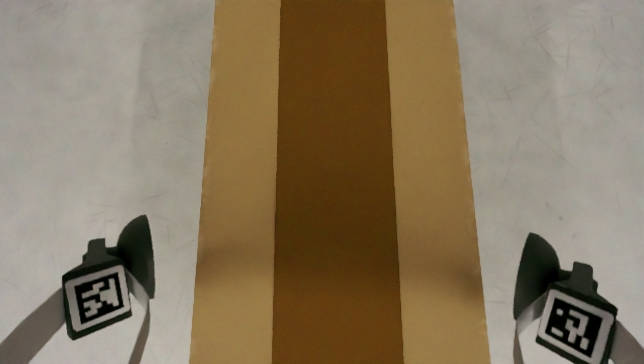

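Scene clock: 293.20 s.
r1.base_odometry: x=+1.028 y=-1.266 heading=-0.142 (m, m, rad; r1's odometry frame)
r1.turned_by_wheels: +0.000 (rad since the last result)
r1.turned_by_imu: +0.000 (rad since the last result)
r1.base_tilt: forward=+0.8 right=-2.2 (deg)
r1.lidar_m: 0.22 0.23 0.30 0.73 1.76 2.33 3.53 2.17 0.26 0.25 0.26 0.23
r1.head_depth_mm: 3173 2627 2109 1753 1504 1319 1168 / 3151 2636 2098 1759 1502 1314 1190 / 3061 2619 2090 1731 1495 - 1043 / 3009 2597 2080 1435 1358 1243 968 / 2913 2588 2071 1495 - - 943 / 2809 2593 2079 1389 498 500 1103 / 2773 955 746 691 653 618 673
r1.base_status: not commanded
r1.joint_positions: lift_m=+0.599 arm_m=+0.210 wrist_yaw_rad=+3.143 wrist_pitch_rad=-0.020 wrist_roll_rad=+0.019 gripper_m=+0.000 head_pan_rad=-1.793 head_tilt_rad=-0.804
r1.joint_status: not commanded
r1.on_its_own: right_wheel is at rest, and its effort (+23) is outside its rest range (-18 to +18)
r1.motor_effort: left_wheel=-5(5) right_wheel=+23(23) lift_m=+60(59) arm_m=-2(3) wrist_yaw_rad=-2(2) wrist_pitch_rad=+11(11) wrist_roll_rad=+0(0) gripper_m=-3(1) head_pan_rad=-2(3) head_tilt_rad=+3(1) (%)
r1.hand_pose: x=-0.0216 y=-0.0994 z=+0.7086 quat_wxyz=(+0.007, +0.714, +0.008, +0.700) (m; r1's base frame)
r1.wrist_depth_mm: - - - - 777 424 290 / - - - - 778 423 292 / - - - - 774 412 294 / - - - - 776 424 290 / - - - - 719 424 288 / - - - - 688 422 294 / - - - - 866 419 292
r2.base_odometry: x=+1.510 y=-0.227 heading=+2.472 (m, m, rad; r2's odometry frame)
r2.turned_by_wheels: +0.000 (rad since the last result)
r2.turned_by_imu: -0.001 (rad since the last result)
r2.base_tilt: forward=-2.2 right=+0.0 (deg)
r2.lidar_m: 2.37 2.43 2.57 1.97 2.31 2.50 2.39 1.87 1.36 0.87 1.34 1.33
r2.head_depth_mm: 1159 1262 - 816 1521 1365 1194 / 1152 - 1038 841 1522 1364 1192 / 1133 - 1040 709 1378 1356 1197 / 1142 1263 1061 706 1497 1374 1200 / 1138 1260 1063 848 1498 1378 1199 / 1135 1252 1062 850 1499 1375 1205 / 1127 1252 1066 848 1499 1385 1204
r2.base_status: not commanded
r2.joint_positions: lift_m=+0.910 arm_m=+0.410 wrist_yaw_rad=-0.001 wrist_pitch_rad=-1.205 wrist_roll_rad=-0.011 gripper_m=+0.061 head_pan_rad=-1.563 head_tilt_rad=-0.691
r2.joint_status: all done
r2.motor_effort: left_wheel=-7(7) right_wheel=+11(11) lift_m=+14(14) arm_m=+4(4) wrist_yaw_rad=+0(1) wrist_pitch_rad=+2(3) wrist_roll_rad=-1(2) gripper_m=-32(100) head_pan_rad=-2(4) head_tilt_rad=-2(3) (%)
r2.hand_pose: x=-0.0217 y=-0.6237 z=+0.8011 quat_wxyz=(+0.586, +0.403, -0.579, -0.399) (m; r2's base frame)
r2.wrist_depth_mm: 296 292 154 150 148 278 277 / 286 282 147 145 143 267 267 / 275 270 142 139 138 261 256 / 262 261 137 135 133 251 247 / 255 253 132 130 129 241 239 / 247 246 128 126 124 126 232 / 241 234 123 122 121 224 226
pictures: none
No camera images: the call's "cameras" was empty. Leave "cameras" out to get every camera's image.

Scene clock: 294.57 s.
r1.base_odometry: x=+1.028 y=-1.266 heading=-0.142 (m, m, rad; r1's odometry frame)
r1.turned_by_wheels: +0.000 (rad since the last result)
r1.turned_by_imu: +0.000 (rad since the last result)
r1.base_tilt: forward=+0.7 right=-2.1 (deg)
r1.lidar_m: 0.22 0.22 0.30 0.73 1.76 2.34 3.51 2.17 0.26 0.25 0.25 0.23
r1.head_depth_mm: 3266 2616 2104 1750 1506 1314 1167 / 3109 2605 2106 1742 1495 1310 1198 / 3019 2621 2098 1743 1497 - 1043 / 2969 2623 2092 1430 1368 1242 971 / 2912 2598 2076 1495 - - 944 / 2814 2584 2068 1392 498 501 1099 / 2744 958 747 691 652 616 672
r1.base_status: not commanded
r1.joint_positions: lift_m=+0.599 arm_m=+0.210 wrist_yaw_rad=+3.143 wrist_pitch_rad=-0.020 wrist_roll_rad=+0.019 gripper_m=+0.000 head_pan_rad=-1.793 head_tilt_rad=-0.804
r1.joint_status: not commanded
r1.on_its_own: right_wheel is at rest, and its effort (+23) is outside its rest range (-18 to +18)
r1.motor_effort: left_wheel=-5(5) right_wheel=+23(23) lift_m=+60(60) arm_m=-2(3) wrist_yaw_rad=-3(3) wrist_pitch_rad=+11(12) wrist_roll_rad=-1(0) gripper_m=-2(2) head_pan_rad=-3(2) head_tilt_rad=+2(2) (%)
r1.hand_pose: x=-0.0216 y=-0.0994 z=+0.7086 quat_wxyz=(+0.007, +0.714, +0.008, +0.700) (m; r1's base frame)
r1.wrist_depth_mm: - - - - 767 426 292 / - - - - 775 427 291 / - - - - 769 426 294 / - - - - 770 428 289 / - - - - 721 421 291 / - - - - 709 424 290 / - - - - 846 420 287
r2.base_odometry: x=+1.510 y=-0.227 heading=+2.473 (m, m, rad; r2's odometry frame)
r2.turned_by_wheels: +0.000 (rad since the last result)
r2.turned_by_imu: +0.000 (rad since the last result)
r2.base_tilt: forward=-2.1 right=+0.1 (deg)
r2.lidar_m: 2.36 2.44 2.58 1.97 2.31 2.50 2.39 1.87 1.36 0.87 1.35 1.33
r2.head_depth_mm: 1121 - 1433 837 1524 1364 1192 / 1097 1282 1050 841 1525 1362 1194 / - 1287 1020 660 1374 1362 1199 / 1114 1259 726 646 1491 1367 1198 / 1141 1256 1061 845 1492 1375 1198 / 1134 1253 1061 847 1493 1381 1200 / 1131 1248 1070 851 1496 1383 1200
r2.base_status: not commanded
r2.joint_positions: lift_m=+0.969 arm_m=+0.410 wrist_yaw_rad=-0.001 wrist_pitch_rad=-1.245 wrist_roll_rad=-0.013 gripper_m=+0.068 head_pan_rad=-1.563 head_tilt_rad=-0.691
r2.joint_status: all done
r2.on_its_own: gripper_m is held at +0.067, not at your +0.060, by its stall guard, which is still easing
r2.motor_effort: left_wheel=-2(7) right_wheel=+3(11) lift_m=+30(29) arm_m=+3(4) wrist_yaw_rad=+0(0) wrist_pitch_rad=+14(17) wrist_roll_rad=+0(1) gripper_m=-27(32) head_pan_rad=-2(3) head_tilt_rad=-3(2) (%)
r2.hand_pose: x=-0.0217 y=-0.6139 z=+0.8575 quat_wxyz=(+0.578, +0.415, -0.571, -0.410) (m; r2's base frame)
r2.wrist_depth_mm: 344 340 334 166 167 326 324 / 336 331 159 157 156 316 314 / 327 323 152 148 148 309 305 / 317 313 143 141 140 302 296 / 309 308 135 134 133 295 290 / 301 301 129 128 128 285 282 / 292 291 123 122 122 275 277
pictures: r2_wrist_camera
camera_calibration (this result's frames):
r2_wrist_camera: T_world_to_cam=[[-0.997184, -0.0576689, -0.0479475, -0.00920249], [-0.0490726, 0.985181, -0.164346, 0.782405], [0.0567146, -0.16153, -0.985237, 0.91267], [0, 0, 0, 1]] pos_world=[-0.0225436, -0.623918, 1.02734]
Images, in order (width x height): r2_wrist_camera 644x364.

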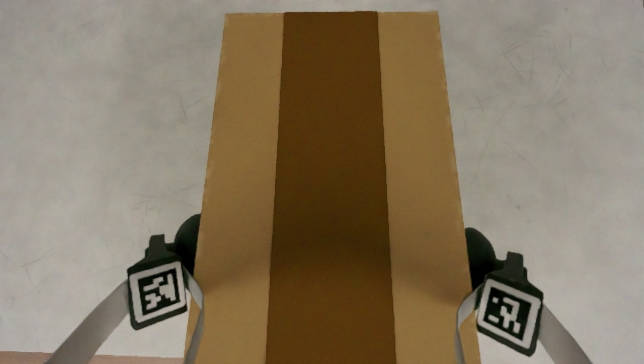

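Scene clock: 298.43 s.
r1.base_odometry: x=+1.028 y=-1.266 heading=-0.142 (m, m, rad; r1's odometry frame)
r1.turned_by_wheels: +0.000 (rad since the last result)
r1.turned_by_imu: +0.000 (rad since the last result)
r1.base_tilt: forward=+0.9 right=-2.1 (deg)
r1.lidar_m: 0.22 0.22 0.30 0.73 1.76 2.33 3.52 2.29 0.26 0.25 0.25 0.23
r1.head_depth_mm: 3179 2623 2100 1752 1505 1319 1173 / 3114 2607 2087 1754 1499 1311 1198 / 3056 2605 2096 1749 1492 - 1046 / 2998 2616 2096 1433 1364 1240 965 / 2919 2600 2079 1492 - - 942 / 2810 2586 2078 1383 498 500 1102 / 2762 955 746 691 654 617 672
r1.base_status: not commanded
r1.joint_positions: lift_m=+0.599 arm_m=+0.210 wrist_yaw_rad=+3.143 wrist_pitch_rad=-0.020 wrist_roll_rad=+0.019 gripper_m=+0.000 head_pan_rad=-1.793 head_tilt_rad=-0.804
r1.joint_status: not commanded
r1.on_its_own: right_wheel is at rest, and its effort (+23) is outside its rest range (-18 to +18)
r1.motor_effort: left_wheel=-5(5) right_wheel=+23(23) lift_m=+59(60) arm_m=-2(2) wrist_yaw_rad=-2(3) wrist_pitch_rad=+11(11) wrist_roll_rad=+0(0) gripper_m=-3(3) head_pan_rad=-3(3) head_tilt_rad=+3(3) (%)
r1.hand_pose: x=-0.0216 y=-0.0994 z=+0.7086 quat_wxyz=(+0.007, +0.714, +0.008, +0.700) (m; r1's base frame)
r1.wrist_depth_mm: - - - - 775 427 290 / - - - - 793 419 293 / - - - - 778 433 292 / - - - - 775 425 291 / - - - - 718 422 293 / - - - - 684 426 289 / - - - - 885 421 292
r2.base_odometry: x=+1.510 y=-0.227 heading=-2.281 (m, m, rad; r2's odometry frame)
r2.turned_by_wheels: +1.530 (rad since the last result)
r2.turned_by_imu: +1.550 (rad since the last result)
r2.base_tilt: forward=-2.3 right=+0.0 (deg)
r2.lidar_m: 1.96 2.01 2.53 2.39 1.96 1.38 0.87 1.33 1.33 2.36 2.42 2.60
r2.head_depth_mm: 2194 2403 2673 2453 1910 1541 1298 / 2185 2404 2646 2468 1904 1543 1301 / 2152 2315 2564 2302 1905 1556 1306 / 2143 2239 2496 2235 1897 1560 1304 / 2108 2236 2482 2217 1925 1566 1315 / 2101 2204 2424 2218 1932 1564 1315 / 2084 2168 2484 2311 1928 1566 1316
r2.base_status: done
r2.joint_positions: lift_m=+0.969 arm_m=+0.050 wrist_yaw_rad=+0.000 wrist_pitch_rad=-1.245 wrist_roll_rad=-0.013 gripper_m=+0.086 head_pan_rad=-0.007 head_tilt_rad=-0.507
r2.joint_status: all done
r2.on_its_own: gripper_m is held at +0.085, not at your +0.060, by its stall guard, which is not easing now
r2.motor_effort: left_wheel=-3(10) right_wheel=+2(15) lift_m=+30(30) arm_m=-3(4) wrist_yaw_rad=-1(0) wrist_pitch_rad=+14(15) wrist_roll_rad=+1(0) gripper_m=-20(28) head_pan_rad=+4(45) head_tilt_rad=+2(14) (%)
r2.hand_pose: x=-0.0216 y=-0.2546 z=+0.8575 quat_wxyz=(+0.578, +0.415, -0.570, -0.410) (m; r2's base frame)
r2.wrist_depth_mm: - - - 172 - - - / - - 167 161 161 - - / - - 154 151 151 - - / - - 145 142 142 - - / - - 136 135 134 996 983 / - - 129 128 127 968 961 / - 963 122 122 121 919 924
pictures: r2_head_camera (sideways: a quarter turn clockwise sets it upright), r2_wrist_camera
camera_calibration (this result's frames):
r2_head_camera: T_world_to_cam=[[-0.530713, 0.0141928, -0.847433, 1.12439], [0.0271747, 0.999631, -0.000276571, -0.00131945], [0.847116, -0.0231755, -0.530902, 0.643985], [0, 0, 0, 1]] pos_world=[0.0512342, 0.000285371, 1.29474]
r2_wrist_camera: T_world_to_cam=[[-0.99712, -0.0587712, -0.0479395, 0.0112956], [-0.0501615, 0.985123, -0.16437, 0.428423], [0.0568865, -0.161492, -0.985233, 0.970714], [0, 0, 0, 1]] pos_world=[-0.0224672, -0.264622, 1.02734]
Images, in order (width x height): r2_head_camera 896x504, r2_wrist_camera 644x364.

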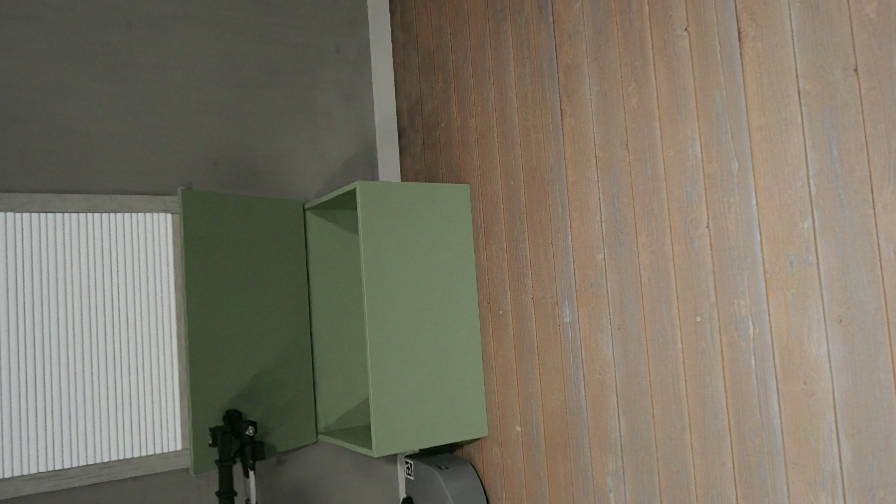

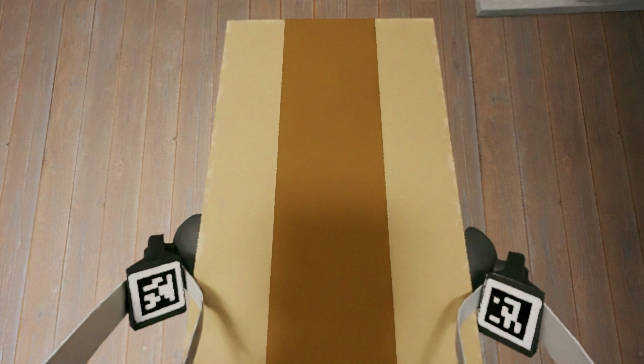

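Emit:
{"method": "execute_actions", "body": {
  "actions": [
    {"r2":{"base":{"rotate_rad":0.06}}}
  ],
  "cameras": []
}}

Emit:
{"method": "execute_actions", "body": {
  "actions": [
    {"r2":{"base":{"translate_m":1.0}}}
  ],
  "cameras": []
}}

Emit:
{"method": "execute_actions", "body": {
  "actions": [
    {"r2":{"base":{"translate_m":0.51},"joints":{"lift_m":0.72}}}
  ],
  "cameras": []
}}

Emit:
{"method": "execute_actions", "body": {
  "actions": [
    {"r2":{"base":{"rotate_rad":1.55},"joints":{"head_pan_rad":-1.57,"head_tilt_rad":-0.8}}}
  ],
  "cameras": ["r2_wrist_camera","r2_head_camera","r2_nav_camera"]
}}

Scene clock: 305.30 s.
r1.base_odometry: x=+1.028 y=-1.266 heading=-0.142 (m, m, rad; r1's odometry frame)
r1.turned_by_wheels: +0.000 (rad since the last result)
r1.turned_by_imu: +0.000 (rad since the last result)
r1.base_tilt: forward=+0.8 right=-2.0 (deg)
r1.lidar_m: 0.22 0.22 0.30 0.73 1.76 2.33 3.53 2.30 0.26 0.25 0.25 0.23
r1.head_depth_mm: 3208 2625 2093 1753 1498 1310 1172 / 3123 2610 2096 1745 1499 1313 1195 / 3070 2630 2099 1747 1497 - 1045 / 3010 2623 2080 1426 1364 1243 967 / 2914 2598 2094 1498 - - 940 / 2837 2587 2082 1387 498 501 1103 / 2726 955 748 691 652 617 671
r1.base_status: not commanded
r1.joint_positions: lift_m=+0.599 arm_m=+0.210 wrist_yaw_rad=+3.143 wrist_pitch_rad=-0.020 wrist_roll_rad=+0.019 gripper_m=+0.000 head_pan_rad=-1.793 head_tilt_rad=-0.804
r1.joint_status: not commanded
r1.on_its_own: right_wheel is at rest, and its effort (+22) is outside its rest range (-18 to +18)
r1.motor_effort: left_wheel=-5(5) right_wheel=+22(23) lift_m=+60(60) arm_m=-3(3) wrist_yaw_rad=-2(3) wrist_pitch_rad=+11(11) wrist_roll_rad=+0(0) gripper_m=-2(3) head_pan_rad=-2(2) head_tilt_rad=+2(2) (%)
r1.hand_pose: x=-0.0216 y=-0.0994 z=+0.7086 quat_wxyz=(+0.007, +0.714, +0.008, +0.700) (m; r1's base frame)
r1.wrist_depth_mm: - - - - 754 422 292 / - - - - 767 423 291 / - - - - 779 423 293 / - - - - 747 422 294 / - - - - 732 428 290 / - - - - 680 430 289 / - - - - 854 427 291
r2.base_odometry: x=+1.510 y=-0.227 heading=-2.221 (m, m, rad; r2's odometry frame)
r2.turned_by_wheels: +0.060 (rad since the last result)
r2.turned_by_imu: +0.060 (rad since the last result)
r2.base_tilt: forward=-2.2 right=+0.1 (deg)
r2.lidar_m: 1.97 2.31 2.49 2.39 1.84 1.35 0.87 1.35 1.33 2.37 2.45 2.56
r2.head_depth_mm: 2165 2347 2595 2473 1894 1539 1293 / 2137 2341 2591 2457 1901 1545 1304 / 2129 2233 2503 2245 1908 1557 1307 / 2142 2219 2467 2240 1912 1557 1308 / 2122 2241 2467 2234 1918 1551 1306 / 2114 2213 2458 2271 1926 1564 1321 / 2112 2248 2554 2310 1931 1565 1321
r2.base_status: done
r2.joint_positions: lift_m=+0.969 arm_m=+0.050 wrist_yaw_rad=+0.000 wrist_pitch_rad=-1.245 wrist_roll_rad=-0.013 gripper_m=+0.086 head_pan_rad=-0.007 head_tilt_rad=-0.507
r2.joint_status: not commanded
r2.on_its_own: gripper_m is held at +0.085, not at your +0.060, by its stall guard, which is not easing now
r2.motor_effort: left_wheel=-3(9) right_wheel=+4(8) lift_m=+30(30) arm_m=-3(3) wrist_yaw_rad=+0(1) wrist_pitch_rad=+14(15) wrist_roll_rad=+0(0) gripper_m=-19(20) head_pan_rad=+3(4) head_tilt_rad=+2(3) (%)
r2.hand_pose: x=-0.0216 y=-0.2546 z=+0.8575 quat_wxyz=(+0.578, +0.415, -0.570, -0.410) (m; r2's base frame)
r2.wrist_depth_mm: - - - 174 - - - / - - 168 163 162 - - / - - 156 152 152 - - / - - 146 144 143 - - / - - 136 135 135 996 976 / - - 129 128 128 951 961 / 990 978 122 122 121 925 951
pictures: none
No camera images: the call's "cameras" was empty. Leave "cameras" out to get every camera's image.

Scene clock: 316.40 s.
r1.base_odometry: x=+1.028 y=-1.266 heading=-0.142 (m, m, rad; r1's odometry frame)
r1.turned_by_wheels: +0.000 (rad since the last result)
r1.turned_by_imu: +0.001 (rad since the last result)
r1.base_tilt: forward=+0.8 right=-2.3 (deg)
r1.lidar_m: 0.22 0.22 0.30 0.73 1.76 2.33 3.52 1.38 0.26 0.25 0.25 0.23
r1.head_depth_mm: 3187 2638 2102 1761 1501 1317 1172 / 3136 2614 2093 1741 1492 1316 1193 / 3054 2626 2091 1744 1496 - 1044 / 2976 2603 2089 1428 1358 1245 969 / 2881 2600 2085 1489 - - 939 / 2804 2588 2081 1387 498 501 1105 / 2744 955 747 691 651 617 672
r1.base_status: not commanded
r1.joint_positions: lift_m=+0.599 arm_m=+0.210 wrist_yaw_rad=+3.143 wrist_pitch_rad=-0.020 wrist_roll_rad=+0.019 gripper_m=+0.000 head_pan_rad=-1.793 head_tilt_rad=-0.804
r1.joint_status: not commanded
r1.on_its_own: right_wheel is at rest, and its effort (+23) is outside its rest range (-18 to +18)
r1.motor_effort: left_wheel=-5(5) right_wheel=+23(23) lift_m=+60(59) arm_m=-3(3) wrist_yaw_rad=-2(3) wrist_pitch_rad=+11(11) wrist_roll_rad=+0(0) gripper_m=-3(1) head_pan_rad=-3(3) head_tilt_rad=+2(1) (%)
r1.hand_pose: x=-0.0216 y=-0.0994 z=+0.7086 quat_wxyz=(+0.007, +0.714, +0.008, +0.700) (m; r1's base frame)
r1.wrist_depth_mm: - - - - 771 422 291 / - - - - 768 424 290 / - - - - 762 423 294 / - - - - 773 426 293 / - - - - 720 423 293 / - - - - 686 426 290 / - - - - 886 422 287
r2.base_odometry: x=+0.905 y=-1.023 heading=-2.221 (m, m, rad; r2's odometry frame)
r2.turned_by_wheels: +0.000 (rad since the last result)
r2.turned_by_imu: +0.001 (rad since the last result)
r2.base_tilt: forward=-2.1 right=+0.1 (deg)
r2.lidar_m: 0.97 1.01 2.06 2.40 2.49 2.38 1.86 2.11 2.45 2.36 2.09 1.01
r2.head_depth_mm: 1257 1381 1523 1692 1821 1504 1293 / 1256 1364 1374 1636 1429 1425 1300 / 1250 1362 1365 1625 1778 1411 1311 / 1244 1363 1353 1611 1763 1412 1314 / 1234 1354 1349 1593 1769 1398 1314 / 1237 1352 1336 1586 1770 1392 1310 / 1229 1338 1288 1594 1442 1414 1319
r2.base_status: done
r2.joint_positions: lift_m=+0.969 arm_m=+0.050 wrist_yaw_rad=+0.000 wrist_pitch_rad=-1.245 wrist_roll_rad=-0.013 gripper_m=+0.086 head_pan_rad=-0.007 head_tilt_rad=-0.507
r2.joint_status: not commanded
r2.on_its_own: gripper_m is held at +0.085, not at your +0.060, by its stall guard, which is not easing now
r2.motor_effort: left_wheel=-4(6) right_wheel=+3(9) lift_m=+30(30) arm_m=-3(3) wrist_yaw_rad=+0(1) wrist_pitch_rad=+14(14) wrist_roll_rad=+0(1) gripper_m=-19(20) head_pan_rad=+3(5) head_tilt_rad=+3(3) (%)
r2.hand_pose: x=-0.0216 y=-0.2546 z=+0.8575 quat_wxyz=(+0.578, +0.415, -0.570, -0.410) (m; r2's base frame)
r2.wrist_depth_mm: - - - 174 - - - / - - 169 162 163 - - / - - 155 152 152 - - / - - 146 143 143 - - / - - 136 135 135 - 980 / - - 129 127 127 945 952 / 987 978 122 121 121 923 928
pictures: none
No camera images: the call's "cameras" was empty. Leave "cameras" out to get every camera's image.

Scene clock: 322.77 s.
r1.base_odometry: x=+1.028 y=-1.266 heading=-0.142 (m, m, rad; r1's odometry frame)
r1.turned_by_wheels: +0.000 (rad since the last result)
r1.turned_by_imu: +0.001 (rad since the last result)
r1.base_tilt: forward=+0.9 right=-2.2 (deg)
r1.lidar_m: 0.22 0.22 0.30 0.73 1.76 2.33 3.52 0.95 0.26 0.25 0.25 0.23
r1.head_depth_mm: 3212 2639 1992 1747 1445 1308 1170 / 3162 2629 2104 1751 1499 1320 1197 / 3022 2612 2098 1741 1500 - 1044 / 2986 2622 2086 1429 1360 1244 965 / 2893 2630 2077 1492 - - 943 / 2845 2579 2081 1386 498 501 1101 / 2737 956 747 694 653 616 671
r1.base_status: not commanded
r1.joint_positions: lift_m=+0.599 arm_m=+0.210 wrist_yaw_rad=+3.143 wrist_pitch_rad=-0.020 wrist_roll_rad=+0.019 gripper_m=+0.000 head_pan_rad=-1.793 head_tilt_rad=-0.804
r1.joint_status: not commanded
r1.on_its_own: right_wheel is at rest, and its effort (+23) is outside its rest range (-18 to +18)
r1.motor_effort: left_wheel=-5(5) right_wheel=+23(23) lift_m=+60(60) arm_m=-3(2) wrist_yaw_rad=-2(3) wrist_pitch_rad=+11(11) wrist_roll_rad=+0(0) gripper_m=-2(2) head_pan_rad=-3(3) head_tilt_rad=+3(2) (%)
r1.hand_pose: x=-0.0216 y=-0.0994 z=+0.7086 quat_wxyz=(+0.007, +0.714, +0.008, +0.700) (m; r1's base frame)
r1.wrist_depth_mm: - - - - 780 425 290 / - - - - 778 425 292 / - - - - 770 426 290 / - - - - 786 422 291 / - - - - 750 422 293 / - - - - 692 423 288 / - - - - 860 421 290
r2.base_odometry: x=+0.596 y=-1.429 heading=-2.221 (m, m, rad; r2's odometry frame)
r2.turned_by_wheels: +0.000 (rad since the last result)
r2.turned_by_imu: +0.000 (rad since the last result)
r2.base_tilt: forward=-2.2 right=+0.1 (deg)
r2.lidar_m: 0.47 0.48 1.04 2.40 2.49 2.91 2.37 2.56 2.44 2.35 1.37 0.49
r2.head_depth_mm: 800 879 965 909 1106 1182 1184 / 798 873 963 903 1087 1364 1119 / 796 871 961 897 1078 1365 1243 / 794 865 956 882 1066 1351 1250 / 790 862 951 983 1055 1348 1249 / 786 859 945 975 1044 1335 1251 / 784 859 943 977 1031 1304 1230
r2.base_status: done
r2.joint_positions: lift_m=+0.720 arm_m=+0.050 wrist_yaw_rad=+0.000 wrist_pitch_rad=-1.245 wrist_roll_rad=-0.013 gripper_m=+0.086 head_pan_rad=-0.007 head_tilt_rad=-0.507
r2.joint_status: all done
r2.on_its_own: gripper_m is held at +0.085, not at your +0.060, by its stall guard, which is not easing now
r2.motor_effort: left_wheel=-4(4) right_wheel=+3(8) lift_m=+20(23) arm_m=-3(3) wrist_yaw_rad=+0(1) wrist_pitch_rad=+14(15) wrist_roll_rad=+0(1) gripper_m=-19(19) head_pan_rad=+3(3) head_tilt_rad=+2(3) (%)
r2.hand_pose: x=-0.0216 y=-0.2546 z=+0.6081 quat_wxyz=(+0.578, +0.415, -0.570, -0.410) (m; r2's base frame)
r2.wrist_depth_mm: 902 885 878 175 841 846 830 / 877 857 168 163 162 805 803 / 851 832 155 152 152 792 778 / 561 789 146 143 143 781 768 / 575 753 136 135 135 750 744 / 572 711 129 128 127 731 738 / 564 740 122 121 121 710 706
pictures: none
No camera images: the call's "cameras" was empty. Leave "cameras" out to get every camera's image.

Scene clock: 326.17 s.
r1.base_odometry: x=+1.028 y=-1.266 heading=-0.142 (m, m, rad; r1's odometry frame)
r1.turned_by_wheels: +0.000 (rad since the last result)
r1.turned_by_imu: +0.000 (rad since the last result)
r1.base_tilt: forward=+0.8 right=-2.1 (deg)
r1.lidar_m: 0.22 0.22 0.30 0.73 1.76 2.33 3.51 0.97 0.26 0.25 0.25 0.23
r1.head_depth_mm: 3196 892 995 1493 1414 1317 1167 / 3148 2634 1042 1462 1458 1317 1198 / 3057 2645 2088 1707 1497 - 1042 / 2984 2598 2097 1432 1363 1242 970 / 2924 2595 2084 1497 - - 942 / 2822 2573 2072 1388 498 501 1105 / 2768 958 747 691 653 618 670
r1.base_status: not commanded
r1.joint_positions: lift_m=+0.599 arm_m=+0.210 wrist_yaw_rad=+3.143 wrist_pitch_rad=-0.020 wrist_roll_rad=+0.019 gripper_m=+0.000 head_pan_rad=-1.793 head_tilt_rad=-0.804
r1.joint_status: not commanded
r1.on_its_own: right_wheel is at rest, and its effort (+23) is outside its rest range (-18 to +18)
r1.motor_effort: left_wheel=-5(5) right_wheel=+23(23) lift_m=+60(60) arm_m=-3(2) wrist_yaw_rad=-3(2) wrist_pitch_rad=+11(11) wrist_roll_rad=+0(0) gripper_m=-3(2) head_pan_rad=-3(2) head_tilt_rad=+4(1) (%)
r1.hand_pose: x=-0.0216 y=-0.0994 z=+0.7086 quat_wxyz=(+0.007, +0.714, +0.008, +0.700) (m; r1's base frame)
r1.wrist_depth_mm: - - - - 777 431 291 / - - - - 799 424 291 / - - - - 765 426 289 / - - - - 783 428 293 / - - - - 729 426 287 / - - - - 677 419 289 / - - - - 859 429 290
r2.base_odometry: x=+0.596 y=-1.429 heading=-0.671 (m, m, rad; r2's odometry frame)
r2.turned_by_wheels: +1.550 (rad since the last result)
r2.turned_by_imu: +1.570 (rad since the last result)
r2.base_tilt: forward=-2.2 right=+0.1 (deg)
r2.lidar_m: 2.40 2.47 2.93 2.36 2.89 2.46 2.35 1.40 0.49 0.47 0.48 0.98
r2.head_depth_mm: 862 936 976 1296 1151 - - / 858 935 963 1373 1415 - 1119 / 853 933 951 1358 1420 - 572 / 849 932 943 1349 1424 647 579 / 845 929 932 1346 1423 1049 1162 / 841 922 921 1321 1420 1041 1163 / 835 916 910 1301 1367 1077 1158
r2.base_status: done
r2.joint_positions: lift_m=+0.720 arm_m=+0.050 wrist_yaw_rad=+0.000 wrist_pitch_rad=-1.245 wrist_roll_rad=-0.013 gripper_m=+0.086 head_pan_rad=-1.563 head_tilt_rad=-0.790
r2.joint_status: all done
r2.on_its_own: gripper_m is held at +0.085, not at your +0.060, by its stall guard, which is not easing now
r2.motor_effort: left_wheel=-3(10) right_wheel=+4(10) lift_m=+21(21) arm_m=-3(3) wrist_yaw_rad=-1(0) wrist_pitch_rad=+15(15) wrist_roll_rad=+0(0) gripper_m=-20(20) head_pan_rad=-3(46) head_tilt_rad=-3(19) (%)
r2.hand_pose: x=-0.0216 y=-0.2546 z=+0.6081 quat_wxyz=(+0.578, +0.415, -0.570, -0.410) (m; r2's base frame)
r2.wrist_depth_mm: 509 743 803 175 655 673 430 / 449 443 169 162 162 411 403 / 737 660 155 152 152 598 781 / 833 796 146 143 143 777 760 / 800 780 136 135 135 750 739 / 773 781 129 127 128 725 722 / 751 729 122 121 121 705 701
pictures: r2_head_camera (sideways: a quarter turn clockwise sets it upright), r2_nav_camera (sideways: a quarter turn counterclockwise sets it upright), r2_wrist_camera
camera_calibration (this result's frames):
r2_head_camera: T_world_to_cam=[[0.00465505, 0.746245, -0.665655, 0.884189], [0.999917, -0.0114832, -0.00588089, 0.0000418671], [-0.0120324, -0.665572, -0.746237, 0.929331], [0, 0, 0, 1]] pos_world=[0.00702432, -0.0412852, 1.28207]
r2_nav_camera: T_world_to_cam=[[-0.0170434, -0.681013, 0.732073, -0.909708], [-0.999564, -0.00606558, -0.0289134, 0.098354], [0.0241309, -0.732247, -0.680612, 0.84302], [0, 0, 0, 1]] pos_world=[0.0624637, -0.00162707, 1.24259]
r2_wrist_camera: T_world_to_cam=[[-0.997119, -0.0587853, -0.0479345, -0.000665226], [-0.0501762, 0.985122, -0.16437, 0.387437], [0.0568838, -0.161491, -0.985233, 0.72504], [0, 0, 0, 1]] pos_world=[-0.0224662, -0.264624, 0.777985]
Images, in order (width x height): r2_head_camera 896x504, r2_nav_camera 672x504, r2_wrist_camera 644x364.

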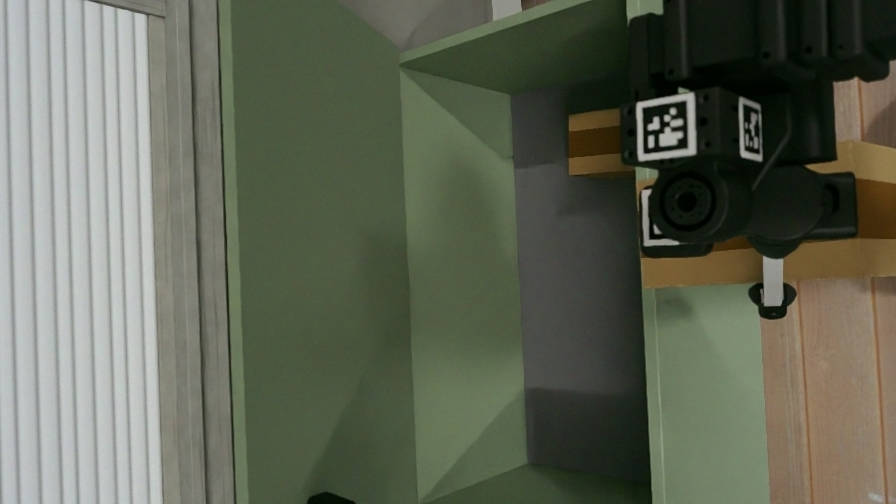

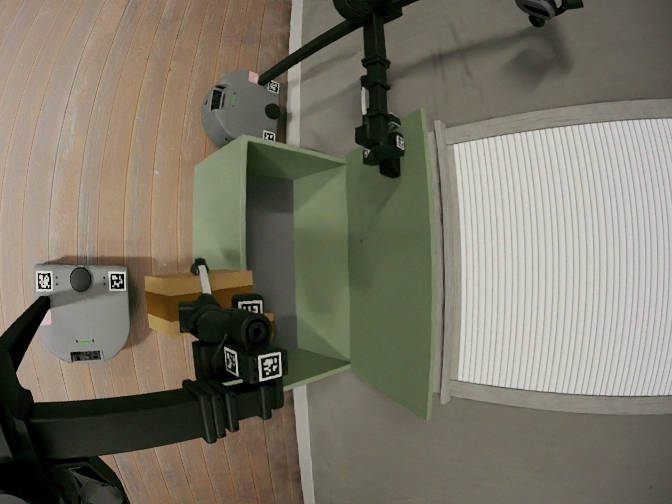

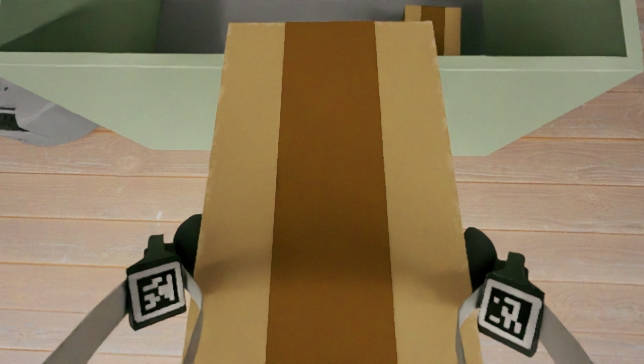

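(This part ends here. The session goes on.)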